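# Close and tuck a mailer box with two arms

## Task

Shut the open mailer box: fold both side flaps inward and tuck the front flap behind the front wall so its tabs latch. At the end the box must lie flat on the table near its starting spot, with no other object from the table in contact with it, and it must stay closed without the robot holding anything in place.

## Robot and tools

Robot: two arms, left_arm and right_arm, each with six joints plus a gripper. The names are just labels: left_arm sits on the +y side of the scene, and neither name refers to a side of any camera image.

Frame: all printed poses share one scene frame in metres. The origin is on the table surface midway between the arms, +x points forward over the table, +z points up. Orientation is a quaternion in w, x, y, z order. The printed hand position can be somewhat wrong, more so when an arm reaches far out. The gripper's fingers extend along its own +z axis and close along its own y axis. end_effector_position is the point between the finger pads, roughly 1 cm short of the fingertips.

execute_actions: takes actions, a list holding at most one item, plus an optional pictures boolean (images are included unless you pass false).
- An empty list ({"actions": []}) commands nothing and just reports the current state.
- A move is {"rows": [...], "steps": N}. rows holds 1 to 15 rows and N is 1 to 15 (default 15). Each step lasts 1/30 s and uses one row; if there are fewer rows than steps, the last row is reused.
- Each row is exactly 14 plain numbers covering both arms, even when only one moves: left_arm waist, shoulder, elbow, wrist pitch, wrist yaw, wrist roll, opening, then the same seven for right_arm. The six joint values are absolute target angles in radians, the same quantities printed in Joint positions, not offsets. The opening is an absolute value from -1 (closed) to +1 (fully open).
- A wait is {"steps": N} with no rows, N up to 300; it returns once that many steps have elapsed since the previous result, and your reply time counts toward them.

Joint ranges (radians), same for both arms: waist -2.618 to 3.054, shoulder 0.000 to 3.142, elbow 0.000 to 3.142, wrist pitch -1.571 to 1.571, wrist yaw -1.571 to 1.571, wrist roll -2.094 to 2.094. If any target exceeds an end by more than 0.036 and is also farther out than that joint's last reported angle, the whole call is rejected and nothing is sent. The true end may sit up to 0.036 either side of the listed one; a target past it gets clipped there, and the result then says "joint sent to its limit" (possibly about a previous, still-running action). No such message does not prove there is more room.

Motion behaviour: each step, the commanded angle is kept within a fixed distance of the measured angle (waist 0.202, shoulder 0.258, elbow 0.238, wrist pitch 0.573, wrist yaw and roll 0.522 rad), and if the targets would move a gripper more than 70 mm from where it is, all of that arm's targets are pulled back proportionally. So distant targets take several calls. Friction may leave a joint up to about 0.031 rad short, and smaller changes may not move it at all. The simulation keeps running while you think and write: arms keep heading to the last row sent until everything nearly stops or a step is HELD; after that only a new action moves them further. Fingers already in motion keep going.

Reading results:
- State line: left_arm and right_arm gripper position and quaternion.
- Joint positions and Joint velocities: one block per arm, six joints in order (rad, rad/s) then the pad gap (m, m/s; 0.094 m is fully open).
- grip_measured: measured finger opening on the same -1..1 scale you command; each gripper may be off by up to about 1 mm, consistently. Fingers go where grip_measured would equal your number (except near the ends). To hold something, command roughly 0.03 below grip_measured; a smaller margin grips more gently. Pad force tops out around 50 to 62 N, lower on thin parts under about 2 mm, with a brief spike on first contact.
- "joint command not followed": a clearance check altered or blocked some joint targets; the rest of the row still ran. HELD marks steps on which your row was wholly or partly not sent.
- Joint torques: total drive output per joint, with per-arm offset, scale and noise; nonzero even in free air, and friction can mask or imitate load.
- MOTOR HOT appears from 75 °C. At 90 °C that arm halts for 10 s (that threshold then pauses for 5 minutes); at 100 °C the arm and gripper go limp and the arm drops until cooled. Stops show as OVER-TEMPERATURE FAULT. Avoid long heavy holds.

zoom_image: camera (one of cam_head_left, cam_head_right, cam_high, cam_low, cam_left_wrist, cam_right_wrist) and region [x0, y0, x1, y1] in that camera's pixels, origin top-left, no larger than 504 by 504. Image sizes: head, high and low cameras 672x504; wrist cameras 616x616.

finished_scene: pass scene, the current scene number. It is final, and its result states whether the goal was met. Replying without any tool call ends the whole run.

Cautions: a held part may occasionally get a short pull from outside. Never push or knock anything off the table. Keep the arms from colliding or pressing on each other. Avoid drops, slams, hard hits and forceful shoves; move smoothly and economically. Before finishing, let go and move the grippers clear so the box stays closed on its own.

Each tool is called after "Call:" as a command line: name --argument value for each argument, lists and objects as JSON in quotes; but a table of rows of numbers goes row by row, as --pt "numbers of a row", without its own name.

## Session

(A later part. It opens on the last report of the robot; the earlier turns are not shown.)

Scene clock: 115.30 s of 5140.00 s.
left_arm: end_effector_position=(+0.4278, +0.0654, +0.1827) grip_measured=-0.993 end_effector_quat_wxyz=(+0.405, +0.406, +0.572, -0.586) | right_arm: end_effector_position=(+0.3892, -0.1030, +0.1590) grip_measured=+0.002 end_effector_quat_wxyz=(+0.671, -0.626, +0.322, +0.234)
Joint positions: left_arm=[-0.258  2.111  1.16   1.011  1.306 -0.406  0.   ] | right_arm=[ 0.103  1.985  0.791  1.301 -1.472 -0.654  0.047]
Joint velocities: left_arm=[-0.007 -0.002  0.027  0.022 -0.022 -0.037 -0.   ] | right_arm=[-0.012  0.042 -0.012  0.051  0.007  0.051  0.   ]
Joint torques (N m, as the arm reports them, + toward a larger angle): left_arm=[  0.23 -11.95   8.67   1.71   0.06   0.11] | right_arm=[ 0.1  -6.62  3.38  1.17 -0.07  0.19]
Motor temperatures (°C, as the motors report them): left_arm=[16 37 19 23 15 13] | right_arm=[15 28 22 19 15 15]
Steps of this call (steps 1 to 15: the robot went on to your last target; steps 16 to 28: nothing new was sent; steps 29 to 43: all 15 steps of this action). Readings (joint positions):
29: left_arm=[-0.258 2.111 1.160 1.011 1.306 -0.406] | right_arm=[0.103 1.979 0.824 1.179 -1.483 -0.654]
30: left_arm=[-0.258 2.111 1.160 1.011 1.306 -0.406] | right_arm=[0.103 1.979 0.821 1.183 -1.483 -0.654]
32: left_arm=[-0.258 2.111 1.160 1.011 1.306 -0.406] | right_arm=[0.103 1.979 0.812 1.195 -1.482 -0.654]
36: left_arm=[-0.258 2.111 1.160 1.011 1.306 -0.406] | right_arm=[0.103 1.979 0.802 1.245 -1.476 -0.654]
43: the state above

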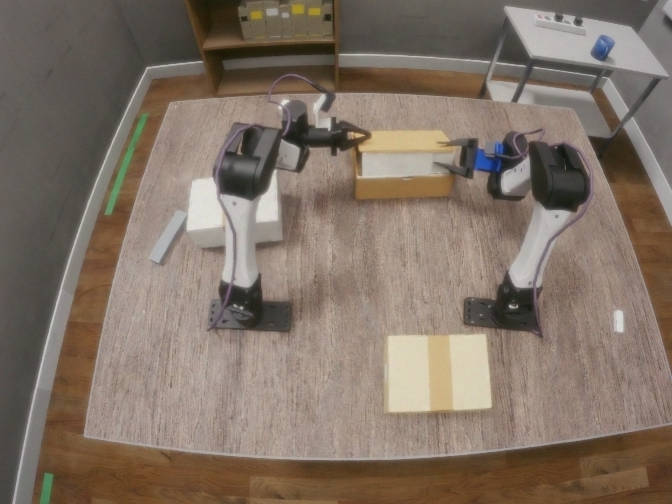

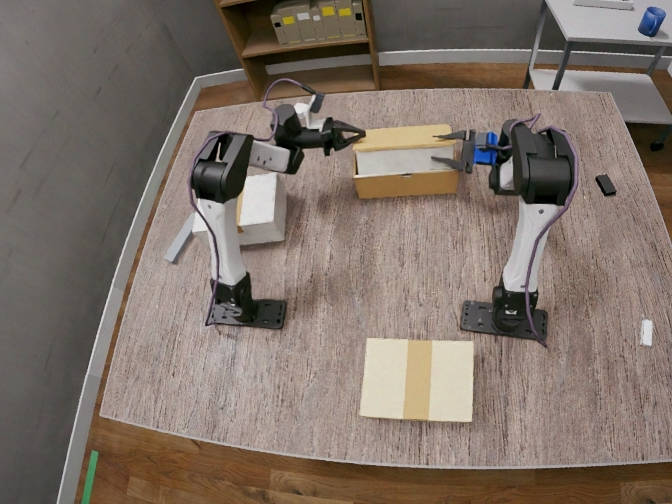

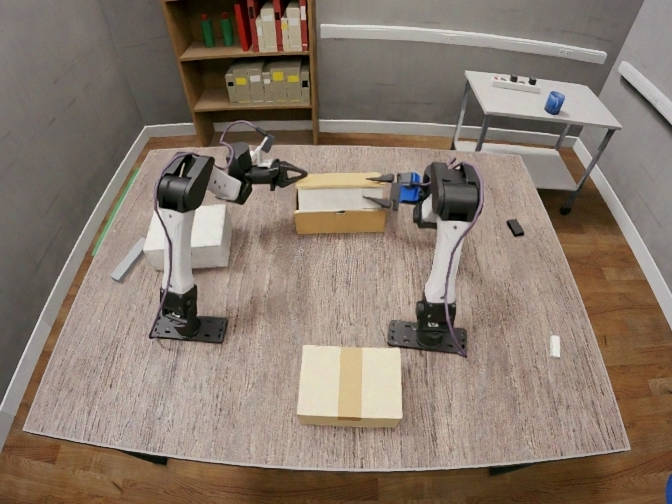

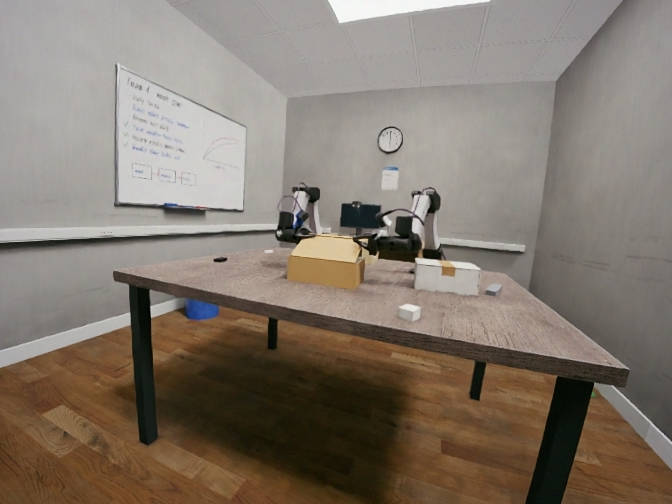

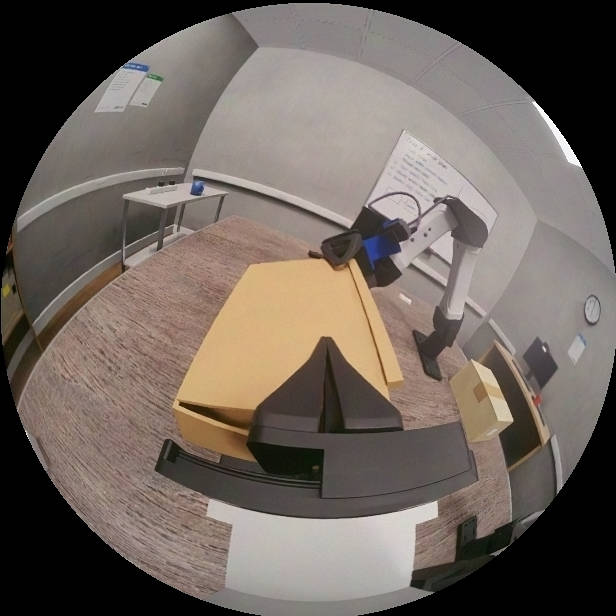

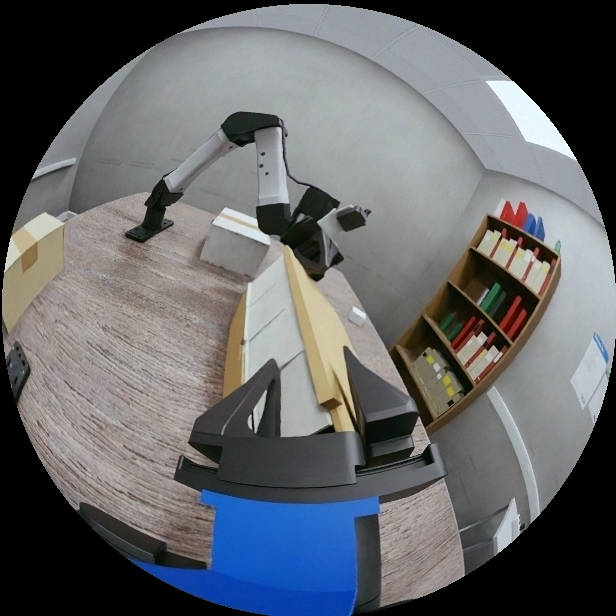

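Call:
execute_actions --actions '[{"rows":[[-0.26,2.10,1.19,0.97,1.31,-0.4,-1,0.10,1.98,0.79,1.25,-1.48,-0.65,0],[-0.26,2.10,1.21,0.95,1.31,-0.4,-1,0.10,1.97,0.80,1.23,-1.48,-0.65,0],[-0.26,2.10,1.23,0.93,1.31,-0.4,-1,0.10,1.96,0.81,1.21,-1.48,-0.65,0],[-0.26,2.10,1.23,0.93,1.31,-0.4,-1,0.10,1.95,0.82,1.19,-1.48,-0.65,0],[-0.26,2.10,1.23,0.93,1.31,-0.4,-1,0.10,1.95,0.83,1.19,-1.48,-0.65,-0.05],[-0.26,2.10,1.23,0.93,1.31,-0.4,-1,0.10,1.95,0.83,1.19,-1.48,-0.65,-0.1],[-0.26,2.10,1.23,0.93,1.31,-0.4,-1,0.10,1.95,0.83,1.19,-1.48,-0.65,-0.15],[-0.26,2.10,1.23,0.93,1.31,-0.4,-1,0.10,1.95,0.83,1.19,-1.48,-0.65,-0.2],[-0.26,2.10,1.23,0.93,1.31,-0.4,-1,0.10,1.95,0.83,1.19,-1.48,-0.65,-0.25]]}]'

Call:
zoom_image --camera "cam_high" --region '[240,130,440,250]'

Scene clock: 116.87 s of 5140.00 s.
left_arm: end_effector_position=(+0.4365, +0.0628, +0.1971) grip_measured=-0.993 end_effector_quat_wxyz=(+0.408, +0.409, +0.569, -0.585) | right_arm: end_effector_position=(+0.3928, -0.1031, +0.1641) grip_measured=-0.248 end_effector_quat_wxyz=(+0.664, -0.621, +0.334, +0.250)
Joint positions: left_arm=[-0.258  2.106  1.221  0.955  1.307 -0.406  0.   ] | right_arm=[ 0.103  1.964  0.815  1.212 -1.478 -0.654  0.035]
Joint velocities: left_arm=[ 0.007  0.007 -0.007 -0.022 -0.007 -0.007 -0.   ] | right_arm=[-0.002 -0.012 -0.012 -0.081  0.007  0.037 -0.001]
Joint torques (N m, as the arm reports them, + toward a larger angle): left_arm=[  0.22 -11.8    8.9    1.7    0.05   0.11] | right_arm=[  0.06 -10.4    8.25   1.37   0.03   0.2 ]
Motor temperatures (°C, as the motors report them): left_arm=[16 37 19 23 15 13] | right_arm=[15 28 22 19 15 15]
Steps of this call (steps 1 to 15: the robot went on to your last target; steps 16 to 32: nothing new was sent; steps 33 to 47: all 15 steps of this action). Readings (joint positions):
33: left_arm=[-0.258 2.111 1.162 1.008 1.306 -0.406] | right_arm=[0.103 1.987 0.790 1.310 -1.470 -0.654]
34: left_arm=[-0.258 2.111 1.170 0.998 1.306 -0.406] | right_arm=[0.103 1.985 0.790 1.305 -1.470 -0.654]
36: left_arm=[-0.258 2.111 1.197 0.977 1.307 -0.406] | right_arm=[0.103 1.976 0.794 1.277 -1.472 -0.654]
40: left_arm=[-0.258 2.106 1.221 0.968 1.307 -0.406] | right_arm=[0.103 1.965 0.813 1.234 -1.474 -0.654]
47: the state above

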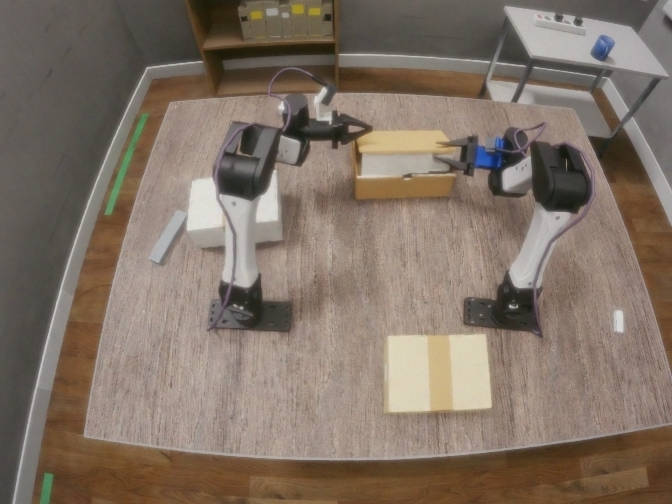

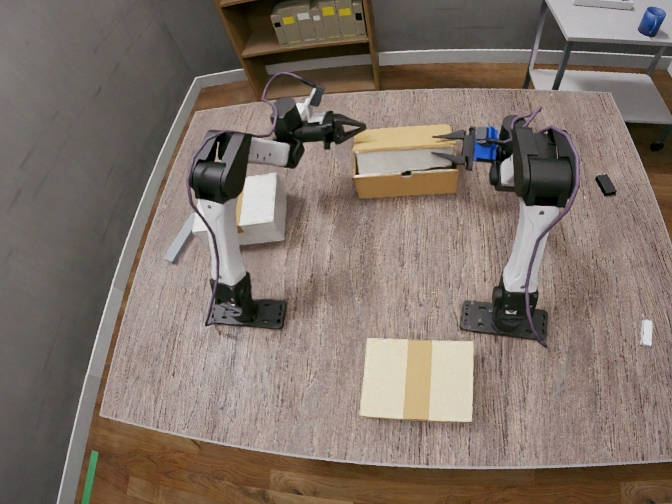

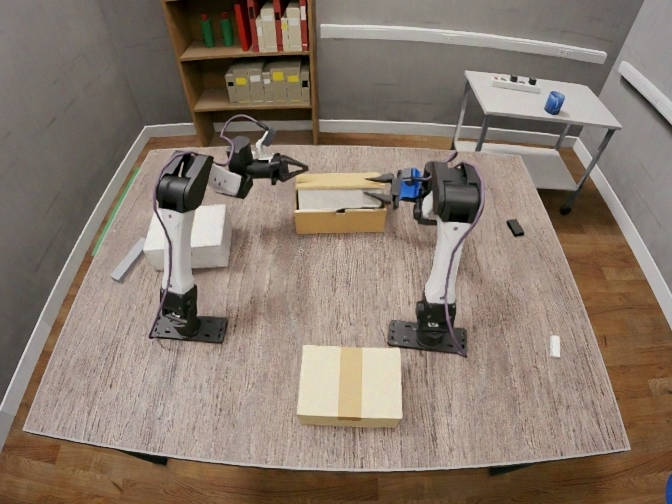

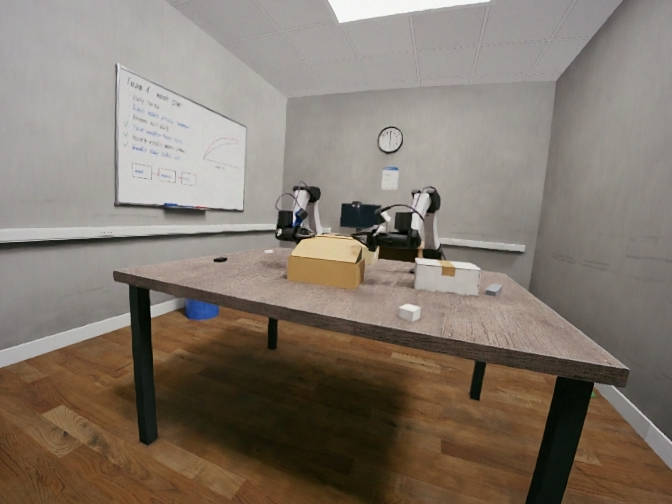

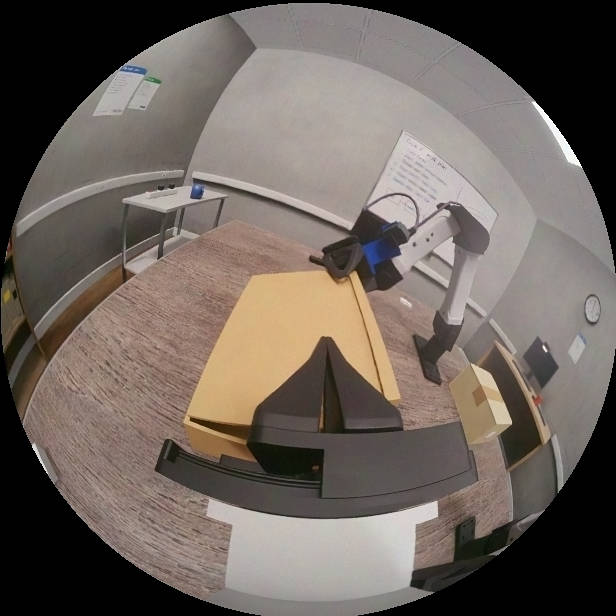

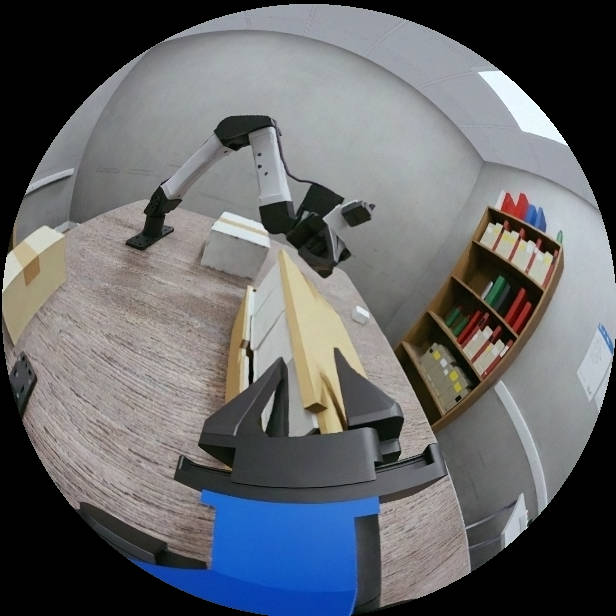

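Region (240, 130, 440, 250) of cam_high's 672x504 image, scaled by 2.520, with more detail than that image has; it fills the top 302 rows of this view, and the rest is white.

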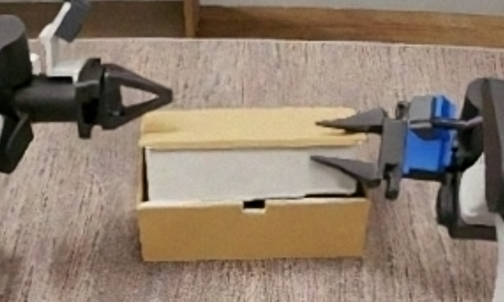

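Call:
execute_actions --actions '[{"rows":[[-0.26,2.10,1.23,0.93,1.31,-0.4,-1,0.10,1.97,0.81,1.21,-1.48,-0.65,-0.25],[-0.26,2.10,1.23,0.93,1.31,-0.4,-1,0.10,1.98,0.80,1.23,-1.48,-0.65,-0.25],[-0.26,2.10,1.23,0.93,1.31,-0.4,-1,0.10,1.99,0.79,1.25,-1.48,-0.65,-0.25],[-0.26,2.10,1.23,0.93,1.31,-0.4,-1,0.10,2.0,0.785,1.27,-1.48,-0.65,-0.25],[-0.26,2.10,1.23,0.93,1.31,-0.4,-1,0.10,2.01,0.78,1.29,-1.48,-0.65,-0.25],[-0.26,2.10,1.23,0.93,1.31,-0.4,-1,0.10,2.02,0.775,1.31,-1.48,-0.65,-0.25],[-0.26,2.10,1.23,0.93,1.31,-0.4,-1,0.10,2.03,0.77,1.33,-1.48,-0.65,-0.25],[-0.26,2.10,1.23,0.93,1.31,-0.4,-1,0.10,2.04,0.765,1.35,-1.48,-0.65,-0.25]]}]'

Call:
zoom_image --camera "cam_high" --region '[240,130,440,250]'

Scene clock: 118.77 s of 5140.00 s.
left_arm: end_effector_position=(+0.4366, +0.0628, +0.1967) grip_measured=-0.993 end_effector_quat_wxyz=(+0.407, +0.408, +0.570, -0.586) | right_arm: end_effector_position=(+0.3875, -0.1028, +0.1483) grip_measured=-0.249 end_effector_quat_wxyz=(+0.668, -0.626, +0.322, +0.241)
Joint positions: left_arm=[-0.258  2.106  1.221  0.951  1.307 -0.406  0.   ] | right_arm=[ 0.103  2.021  0.785  1.334 -1.482 -0.652  0.035]
Joint velocities: left_arm=[-0.007 -0.012 -0.002  0.007  0.037 -0.051 -0.001] | right_arm=[-0.012  0.002  0.017  0.051  0.022  0.066 -0.   ]
Joint torques (N m, as the arm reports them, + toward a larger angle): left_arm=[  0.22 -11.81   8.91   1.7    0.05   0.11] | right_arm=[ 0.1  -7.85  4.2   1.58  0.06  0.17]
Motor temperatures (°C, as the motors report them): left_arm=[16 37 20 23 15 13] | right_arm=[15 28 22 19 15 15]
Steps of this call (steps 1 to 15: the robot went on to your last target; steps 16 to 42: nothing new was sent; steps 43 to 57: all 15 steps of this action). Readings (joint positions):
43: left_arm=[-0.258 2.106 1.221 0.951 1.307 -0.406] | right_arm=[0.103 1.964 0.815 1.207 -1.479 -0.654]
44: left_arm=[-0.258 2.106 1.221 0.951 1.307 -0.406] | right_arm=[0.103 1.964 0.815 1.208 -1.479 -0.654]
46: left_arm=[-0.258 2.106 1.221 0.951 1.307 -0.406] | right_arm=[0.103 1.968 0.812 1.224 -1.479 -0.654]
50: left_arm=[-0.258 2.106 1.221 0.951 1.307 -0.406] | right_arm=[0.103 2.001 0.792 1.282 -1.480 -0.654]
57: the state above

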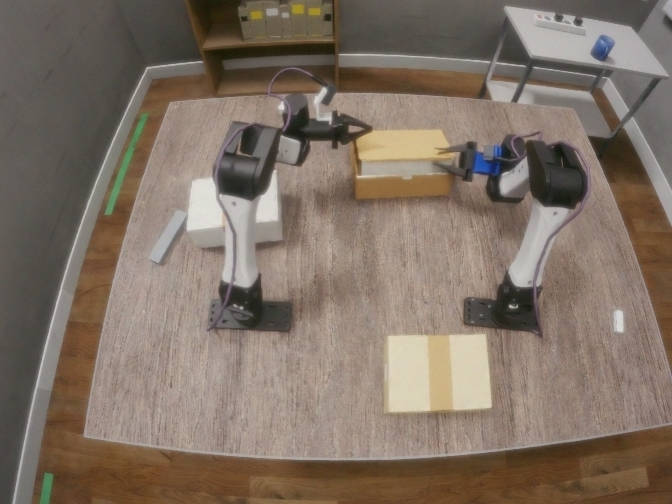

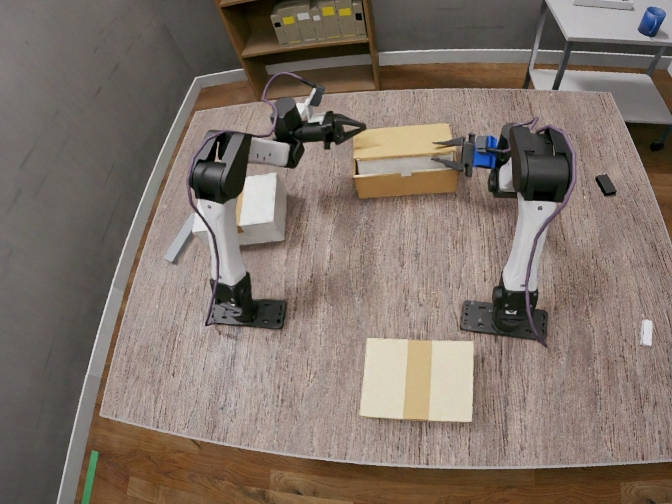

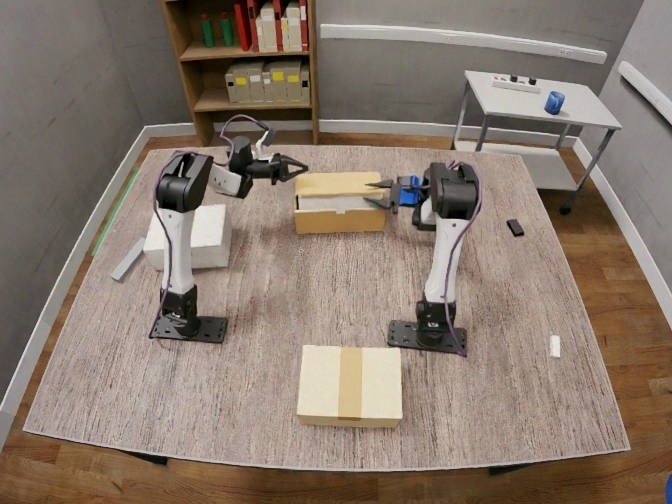

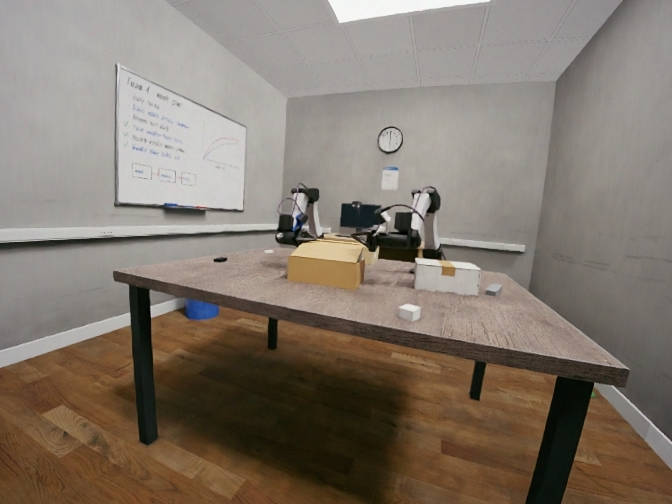

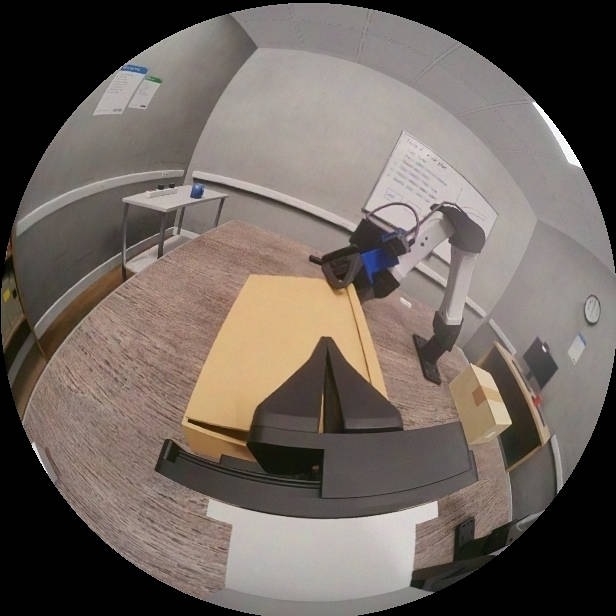

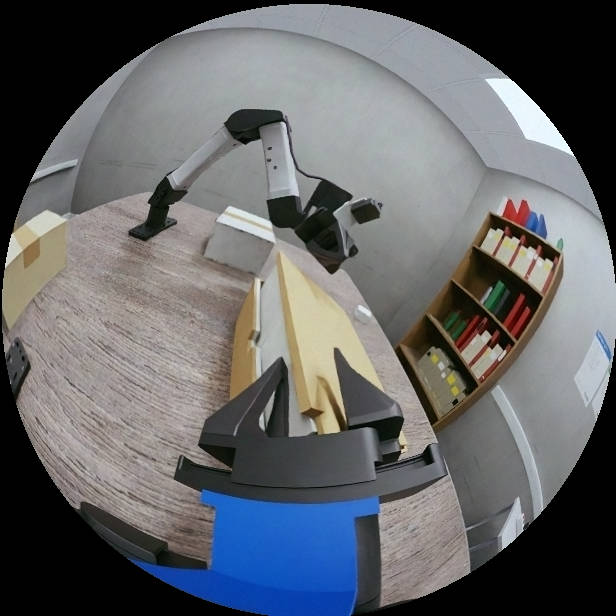

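Region (240, 130, 440, 250) of cam_high's 672x504 image, scaled by 2.520, with more detail than that image has; it fills the top 302 rows of this view, and the rest is white.

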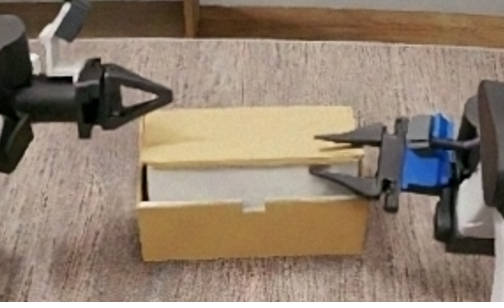

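Call:
execute_actions --actions '[{"rows":[[-0.27,2.115,1.21,0.95,1.31,-0.38,-1,0.10,2.03,0.775,1.34,-1.48,-0.65,-0.25],[-0.28,2.125,1.205,0.965,1.31,-0.37,-1,0.10,2.03,0.775,1.34,-1.48,-0.65,-0.25],[-0.29,2.135,1.20,0.98,1.31,-0.36,-1,0.10,2.03,0.775,1.34,-1.48,-0.65,-0.25],[-0.29,2.145,1.195,0.995,1.31,-0.35,-1,0.10,2.03,0.775,1.34,-1.48,-0.65,-0.25],[-0.29,2.155,1.19,1.01,1.31,-0.34,-1,0.10,2.03,0.775,1.34,-1.48,-0.65,-0.25],[-0.29,2.165,1.185,1.025,1.31,-0.33,-1,0.10,2.03,0.775,1.34,-1.48,-0.65,-0.25],[-0.29,2.175,1.18,1.04,1.31,-0.32,-1,0.10,2.03,0.775,1.34,-1.48,-0.65,-0.25],[-0.29,2.185,1.175,1.05,1.31,-0.31,-1,0.10,2.03,0.775,1.34,-1.48,-0.65,-0.25],[-0.29,2.195,1.17,1.065,1.31,-0.3,-1,0.10,2.03,0.775,1.34,-1.48,-0.65,-0.25],[-0.29,2.205,1.165,1.08,1.31,-0.3,-1,0.10,2.03,0.775,1.34,-1.48,-0.65,-0.25]]}]'

Scene clock: 137.93 s of 5140.00 s.
left_arm: end_effector_position=(+0.4267, +0.0518, +0.1616) grip_measured=-0.993 end_effector_quat_wxyz=(+0.423, +0.440, +0.547, -0.574) | right_arm: end_effector_position=(+0.3873, -0.1028, +0.1484) grip_measured=-0.249 end_effector_quat_wxyz=(+0.669, -0.627, +0.320, +0.240)
Joint positions: left_arm=[-0.287  2.186  1.182  1.063  1.307 -0.316  0.   ] | right_arm=[ 0.103  2.022  0.785  1.34  -1.483 -0.652  0.035]
Joint velocities: left_arm=[-0.007  0.007 -0.012  0.139 -0.051  0.022 -0.   ] | right_arm=[ 0.002  0.002 -0.002 -0.066  0.081 -0.066  0.001]
Joint torques (N m, as the arm reports them, + toward a larger angle): left_arm=[  0.09 -10.02   5.77   1.84   0.05   0.12] | right_arm=[ 0.07 -8.63  5.08  1.47  0.1   0.18]
Motor temperatures (°C, as the motors report them): left_arm=[16 38 21 23 15 13] | right_arm=[15 27 21 19 15 15]
Steps of this call (steps 1 to 15: the robot went on to your last target; steps 16 to 90: nothing new was sent; then 15.67 s passed at rest; steps 91 to 105: all 15 steps of this action). Readings (joint positions):
91: left_arm=[-0.258 2.106 1.221 0.951 1.307 -0.403] | right_arm=[0.103 2.022 0.785 1.340 -1.482 -0.652]
92: left_arm=[-0.260 2.106 1.221 0.952 1.307 -0.398] | right_arm=[0.103 2.022 0.785 1.340 -1.482 -0.652]
94: left_arm=[-0.267 2.108 1.221 0.960 1.307 -0.386] | right_arm=[0.103 2.022 0.785 1.340 -1.482 -0.652]
98: left_arm=[-0.285 2.134 1.209 1.006 1.307 -0.353] | right_arm=[0.103 2.022 0.785 1.340 -1.482 -0.652]
105: the state above

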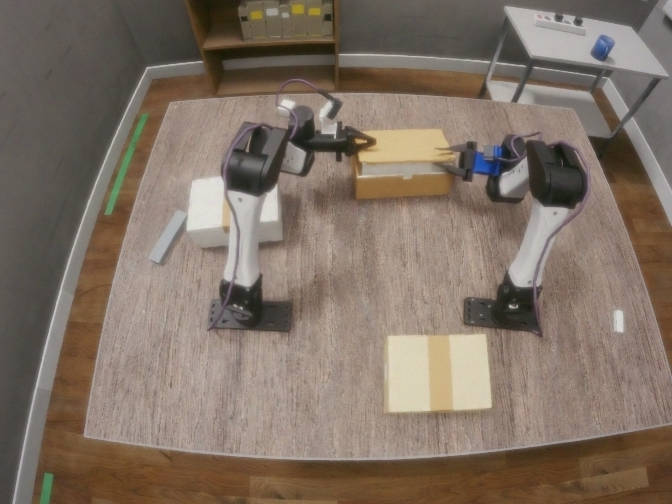

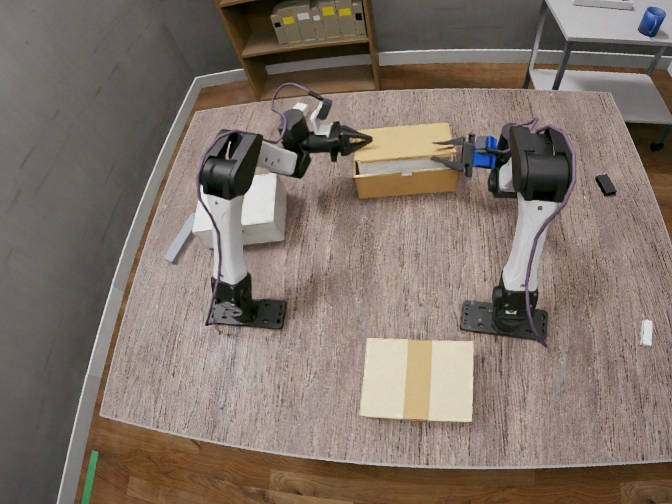

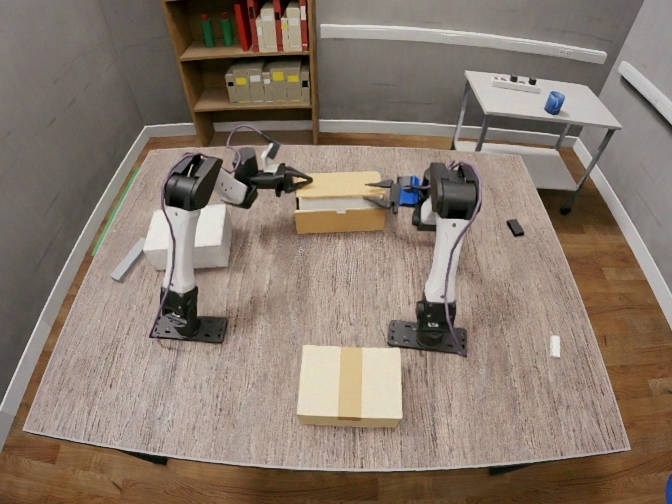

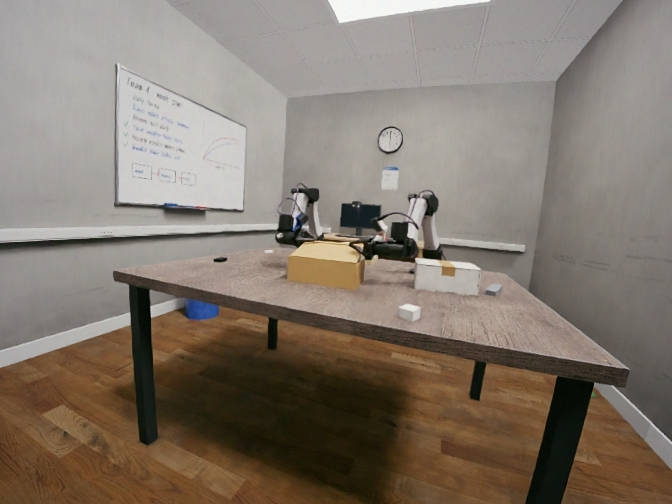

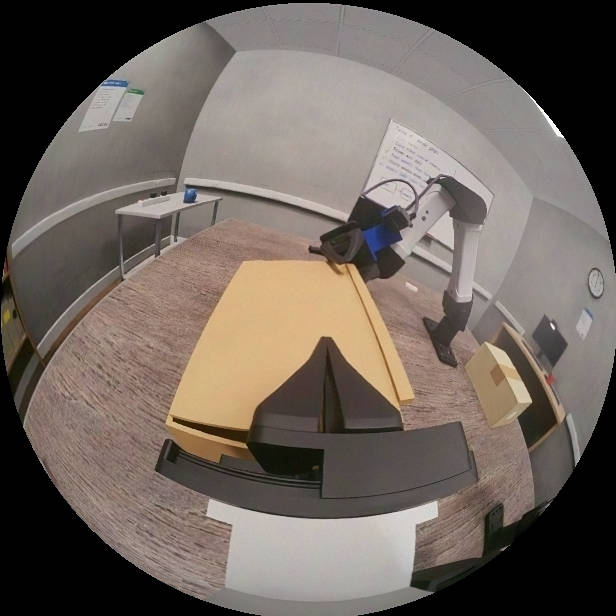

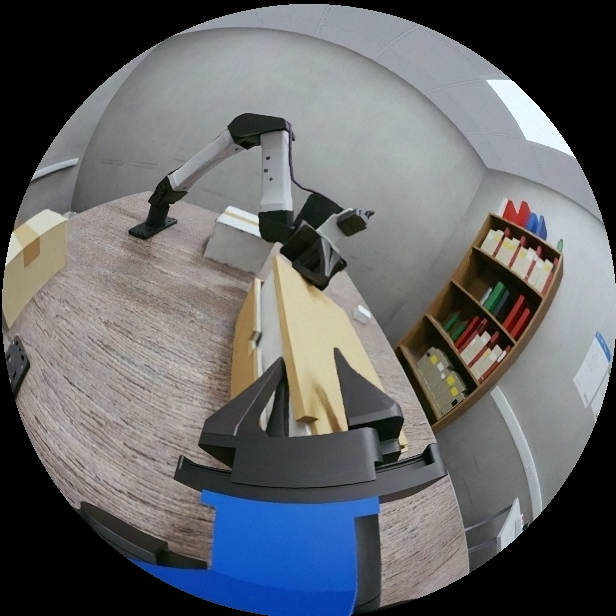

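Call:
execute_actions --actions '[{"rows":[[-0.29,2.21,1.165,1.08,1.31,-0.3,-1,0.10,2.01,0.785,1.33,-1.48,-0.6,-0.1],[-0.29,2.21,1.165,1.08,1.31,-0.3,-1,0.10,2.0,0.785,1.32,-1.48,-0.55,0.05],[-0.29,2.21,1.165,1.08,1.31,-0.3,-1,0.10,1.99,0.785,1.30,-1.48,-0.5,0.2],[-0.29,2.21,1.165,1.08,1.31,-0.3,-1,0.10,1.98,0.785,1.28,-1.48,-0.45,0.35],[-0.29,2.21,1.165,1.08,1.31,-0.3,-1,0.10,1.965,0.785,1.26,-1.48,-0.4,0.5],[-0.29,2.21,1.165,1.08,1.31,-0.3,-1,0.10,1.95,0.785,1.23,-1.48,-0.35,0.5],[-0.29,2.21,1.165,1.08,1.31,-0.3,-1,0.10,1.93,0.79,1.20,-1.48,-0.3,0.5],[-0.29,2.21,1.165,1.08,1.31,-0.3,-1,0.10,1.91,0.80,1.17,-1.48,-0.25,0.5],[-0.29,2.21,1.165,1.08,1.31,-0.3,-1,0.10,1.89,0.81,1.13,-1.48,-0.2,0.5],[-0.29,2.21,1.165,1.08,1.31,-0.3,-1,0.10,1.87,0.82,1.10,-1.48,-0.1,0.5],[-0.29,2.21,1.165,1.08,1.31,-0.3,-1,0.10,1.85,0.83,1.06,-1.48,0,0.5],[-0.29,2.21,1.165,1.08,1.31,-0.3,-1,0.10,1.84,0.84,1.02,-1.48,0.1,0.5]]}]'

Scene clock: 139.80 s of 5140.00 s.
left_arm: end_effector_position=(+0.4266, +0.0518, +0.1628) grip_measured=-0.993 end_effector_quat_wxyz=(+0.428, +0.444, +0.542, -0.570) | right_arm: end_effector_position=(+0.3878, -0.1029, +0.1969) grip_measured=+0.498 end_effector_quat_wxyz=(+0.565, -0.500, +0.496, +0.429)
Joint positions: left_arm=[-0.287  2.186  1.182  1.073  1.307 -0.306  0.   ] | right_arm=[ 0.103  1.849  0.827  1.102 -1.478 -0.06   0.07 ]
Joint velocities: left_arm=[-0.002 -0.012  0.017  0.007 -0.022 -0.007  0.   ] | right_arm=[ 0.002 -0.198  0.115 -0.256  0.007  1.048 -0.001]
Joint torques (N m, as the arm reports them, + toward a larger angle): left_arm=[ 0.04 -9.65  5.77  1.99  0.05  0.1 ] | right_arm=[ 0.1  -8.61  7.97  1.24  0.03  0.18]
Motor temperatures (°C, as the motors report them): left_arm=[16 38 21 23 15 13] | right_arm=[15 27 21 19 15 15]
Steps of this call (steps 1 to 15: the robot went on to your last target; steps 16 to 41: nothing new was sent; steps 42 to 56: all 15 steps of this action). Readings (joint positions):
42: left_arm=[-0.287 2.186 1.182 1.071 1.307 -0.306] | right_arm=[0.103 2.021 0.785 1.344 -1.480 -0.646]
43: left_arm=[-0.287 2.186 1.182 1.072 1.307 -0.306] | right_arm=[0.103 2.015 0.786 1.345 -1.478 -0.631]
45: left_arm=[-0.287 2.186 1.182 1.073 1.307 -0.306] | right_arm=[0.103 2.003 0.786 1.334 -1.478 -0.581]
49: left_arm=[-0.287 2.186 1.182 1.073 1.307 -0.306] | right_arm=[0.103 1.964 0.786 1.263 -1.478 -0.433]
56: the state above

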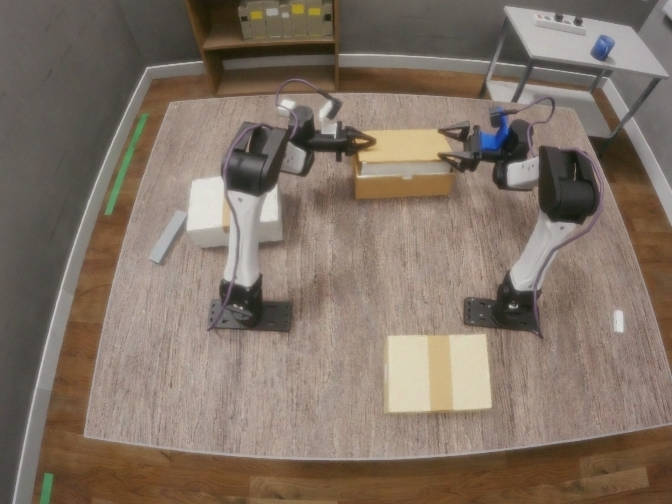

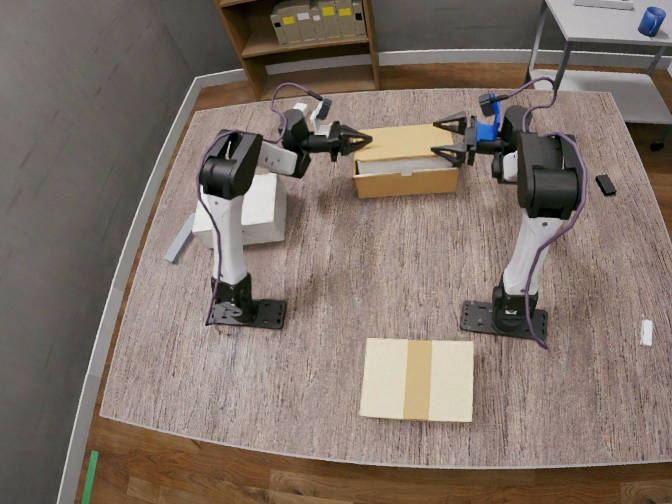

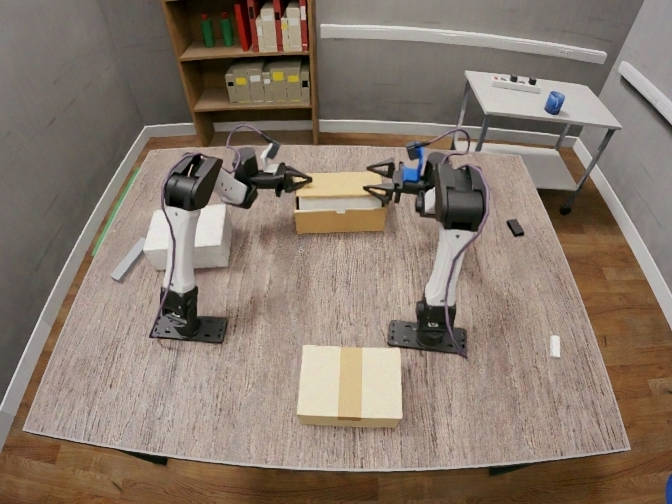

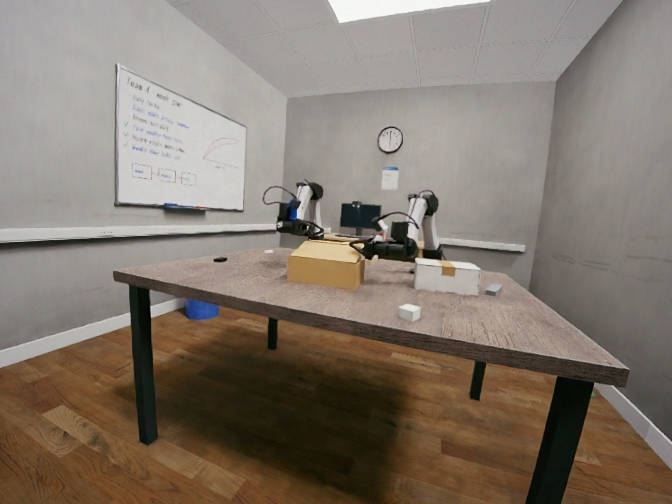

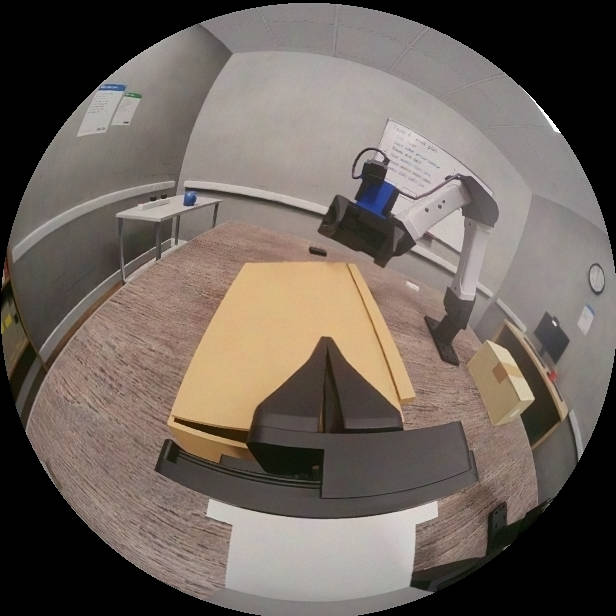

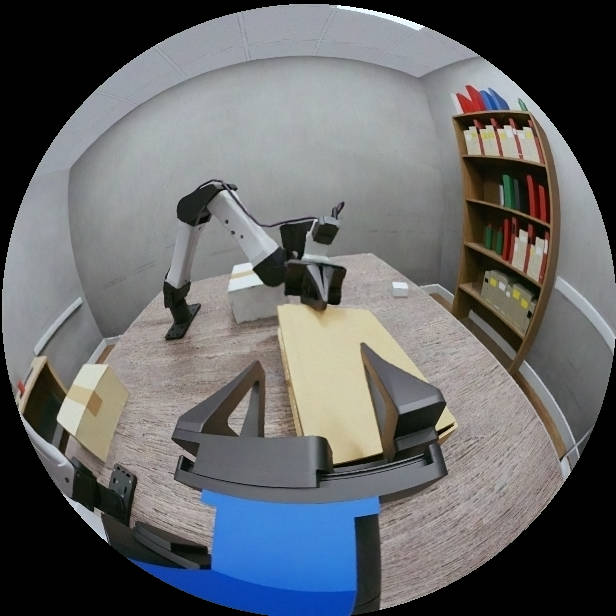

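Call:
execute_actions --actions '[{"rows":[[-0.29,2.21,1.165,1.08,1.31,-0.3,-1,0.08,1.84,0.84,1.02,-1.48,0.1,-0.2],[-0.29,2.21,1.165,1.08,1.31,-0.3,-1,0.08,1.84,0.84,1.02,-1.48,0.1,-1],[-0.29,2.21,1.165,1.08,1.31,-0.3,-1,0.08,1.84,0.84,1.02,-1.48,0.1,-1],[-0.29,2.21,1.165,1.08,1.31,-0.3,-1,0.08,1.86,0.83,1.05,-1.48,0.1,-1],[-0.29,2.21,1.165,1.08,1.31,-0.3,-1,0.08,1.88,0.825,1.075,-1.48,0.1,-1],[-0.29,2.21,1.165,1.08,1.31,-0.3,-1,0.08,1.90,0.82,1.10,-1.48,0.1,-1],[-0.29,2.21,1.165,1.08,1.31,-0.3,-1,0.08,1.92,0.815,1.125,-1.48,0.1,-1],[-0.29,2.22,1.165,1.09,1.31,-0.27,-1,0.08,1.94,0.81,1.15,-1.48,0.1,-1],[-0.29,2.23,1.165,1.10,1.31,-0.24,-1,0.08,1.96,0.805,1.175,-1.48,0.1,-1],[-0.29,2.24,1.165,1.11,1.31,-0.2,-1,0.08,1.98,0.80,1.2,-1.48,0.1,-1],[-0.29,2.25,1.165,1.12,1.31,-0.17,-1,0.08,2.0,0.795,1.225,-1.48,0.08,-1],[-0.29,2.26,1.165,1.13,1.31,-0.14,-1,0.08,2.02,0.79,1.25,-1.48,0.06,-1],[-0.29,2.27,1.165,1.14,1.31,-0.1,-1,0.08,2.04,0.785,1.275,-1.48,0.04,-1],[-0.29,2.28,1.165,1.15,1.31,-0.07,-1,0.08,2.06,0.78,1.3,-1.48,0.02,-1],[-0.29,2.29,1.165,1.16,1.31,-0.04,-1,0.08,2.08,0.78,1.32,-1.48,0.02,-1]]}]' --pictures false

Call:
execute_actions --actions '[{"steps":12}]'

Scene clock: 141.70 s of 5140.00 s.
left_arm: end_effector_position=(+0.4285, +0.0513, +0.1416) grip_measured=-0.993 end_effector_quat_wxyz=(+0.466, +0.481, +0.511, -0.539) | right_arm: end_effector_position=(+0.3947, -0.1089, +0.1372) grip_measured=-0.981 end_effector_quat_wxyz=(+0.517, -0.441, +0.553, +0.482)
Joint positions: left_arm=[-0.287  2.246  1.182  1.122  1.307 -0.159  0.   ] | right_arm=[ 0.087  2.034  0.801  1.218 -1.478  0.063  0.001]
Joint velocities: left_arm=[-0.007  0.364  0.002  0.198 -0.037  0.711 -0.001] | right_arm=[-0.012  0.598 -0.115  0.535  0.007 -0.286 -0.001]
Joint torques (N m, as the arm reports them, + toward a larger angle): left_arm=[  0.01 -10.02   5.45   1.99   0.06   0.05] | right_arm=[-0.16 -8.78  4.95  1.75 -0.05 -0.02]
Motor temperatures (°C, as the motors report them): left_arm=[16 38 21 24 15 13] | right_arm=[15 27 21 19 15 15]
Steps of this call (steps 1 to 30: the robot went on to your last target; steps 31 to 42: nothing new was sent; steps 43 to 57: all 15 steps of this action). Readings (joint positions):
43: left_arm=[-0.287 2.186 1.182 1.073 1.307 -0.306] | right_arm=[0.102 1.844 0.830 1.030 -1.478 0.091]
44: left_arm=[-0.287 2.186 1.182 1.073 1.307 -0.306] | right_arm=[0.099 1.844 0.830 1.030 -1.478 0.091]
46: left_arm=[-0.287 2.186 1.182 1.073 1.307 -0.306] | right_arm=[0.092 1.844 0.830 1.031 -1.478 0.091]
50: left_arm=[-0.287 2.187 1.182 1.074 1.307 -0.302] | right_arm=[0.087 1.881 0.830 1.082 -1.478 0.092]
57: the state above

Scene clock: 142.10 s of 5140.00 s.
left_arm: end_effector_position=(+0.4279, +0.0512, +0.1378) grip_measured=-0.993 end_effector_quat_wxyz=(+0.497, +0.511, +0.479, -0.512) | right_arm: end_effector_position=(+0.3937, -0.1092, +0.1336) grip_measured=-0.981 end_effector_quat_wxyz=(+0.537, -0.462, +0.533, +0.462)
Joint positions: left_arm=[-0.287  2.262  1.182  1.153  1.311 -0.053  0.   ] | right_arm=[ 0.086  2.063  0.796  1.303 -1.481  0.031  0.001]
Joint velocities: left_arm=[ 0.002  0.007  0.007 -0.051  0.051 -0.022 -0.   ] | right_arm=[ 0.002  0.007 -0.007  0.007  0.007 -0.022 -0.   ]
Joint torques (N m, as the arm reports them, + toward a larger angle): left_arm=[ 0.02 -9.55  5.29  1.95  0.01  0.1 ] | right_arm=[-0.13 -8.3   4.53  1.69  0.03 -0.02]
Motor temperatures (°C, as the motors report them): left_arm=[16 38 21 24 15 13] | right_arm=[15 27 21 19 15 15]
Steps of this call (steps 1 to 12: the robot went on to your last target). Readings (joint positions):
1: left_arm=[-0.287 2.257 1.182 1.127 1.307 -0.136] | right_arm=[0.087 2.052 0.797 1.234 -1.478 0.056]
2: left_arm=[-0.287 2.262 1.182 1.143 1.311 -0.118] | right_arm=[0.087 2.063 0.796 1.257 -1.482 0.051]
4: left_arm=[-0.287 2.262 1.182 1.150 1.311 -0.091] | right_arm=[0.086 2.063 0.796 1.279 -1.481 0.042]
8: left_arm=[-0.287 2.262 1.182 1.153 1.311 -0.064] | right_arm=[0.086 2.063 0.796 1.295 -1.481 0.035]
12: the state above

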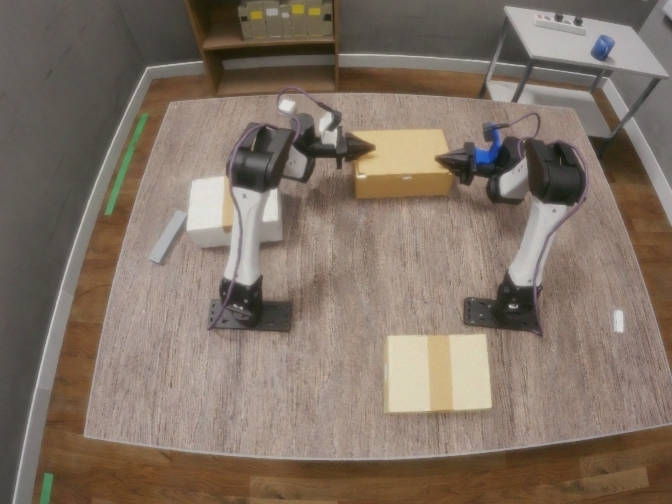

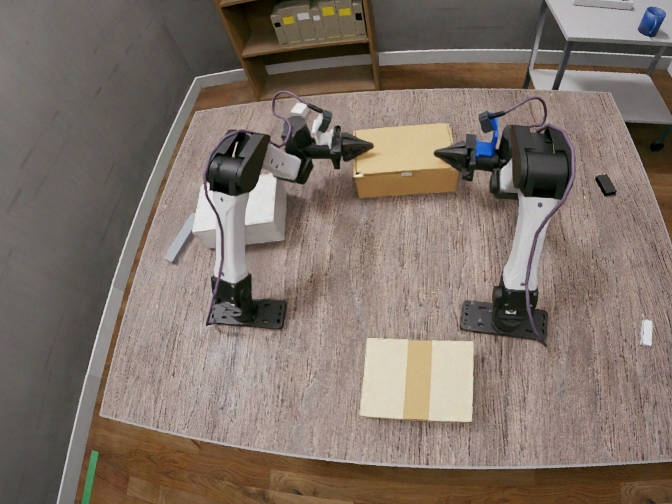

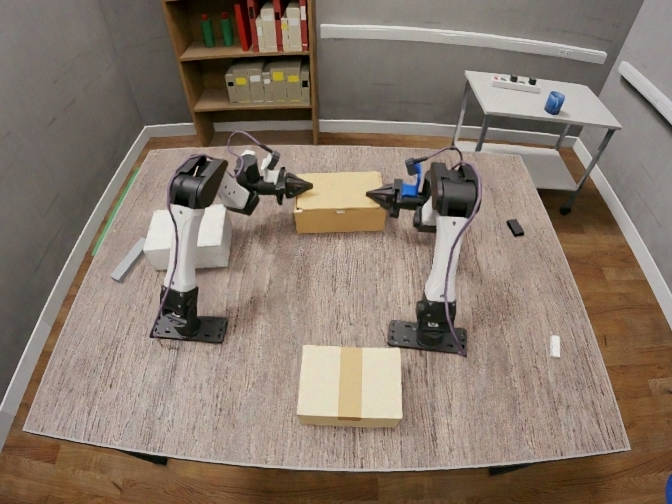

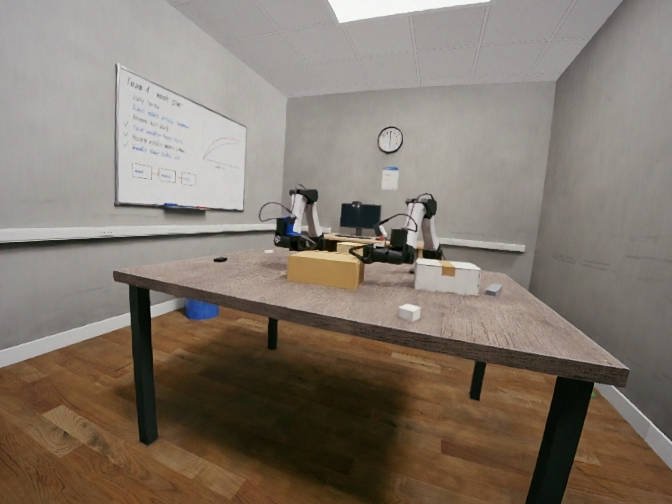

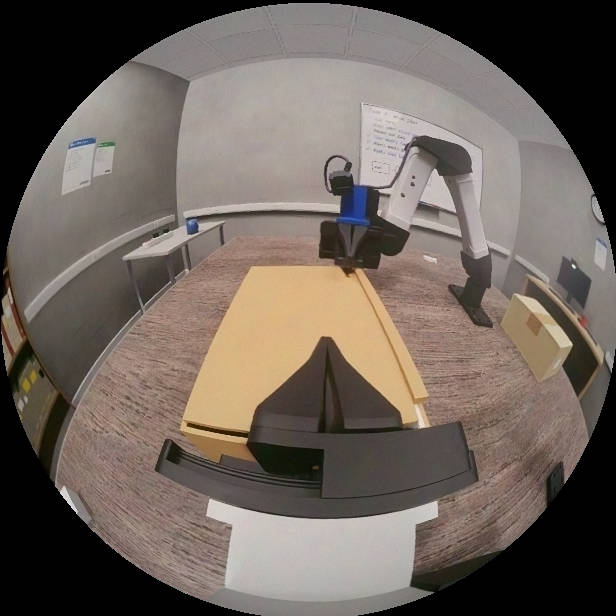

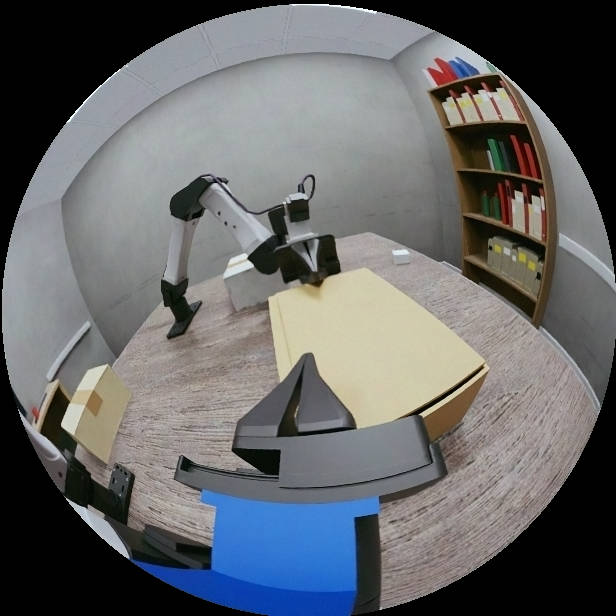

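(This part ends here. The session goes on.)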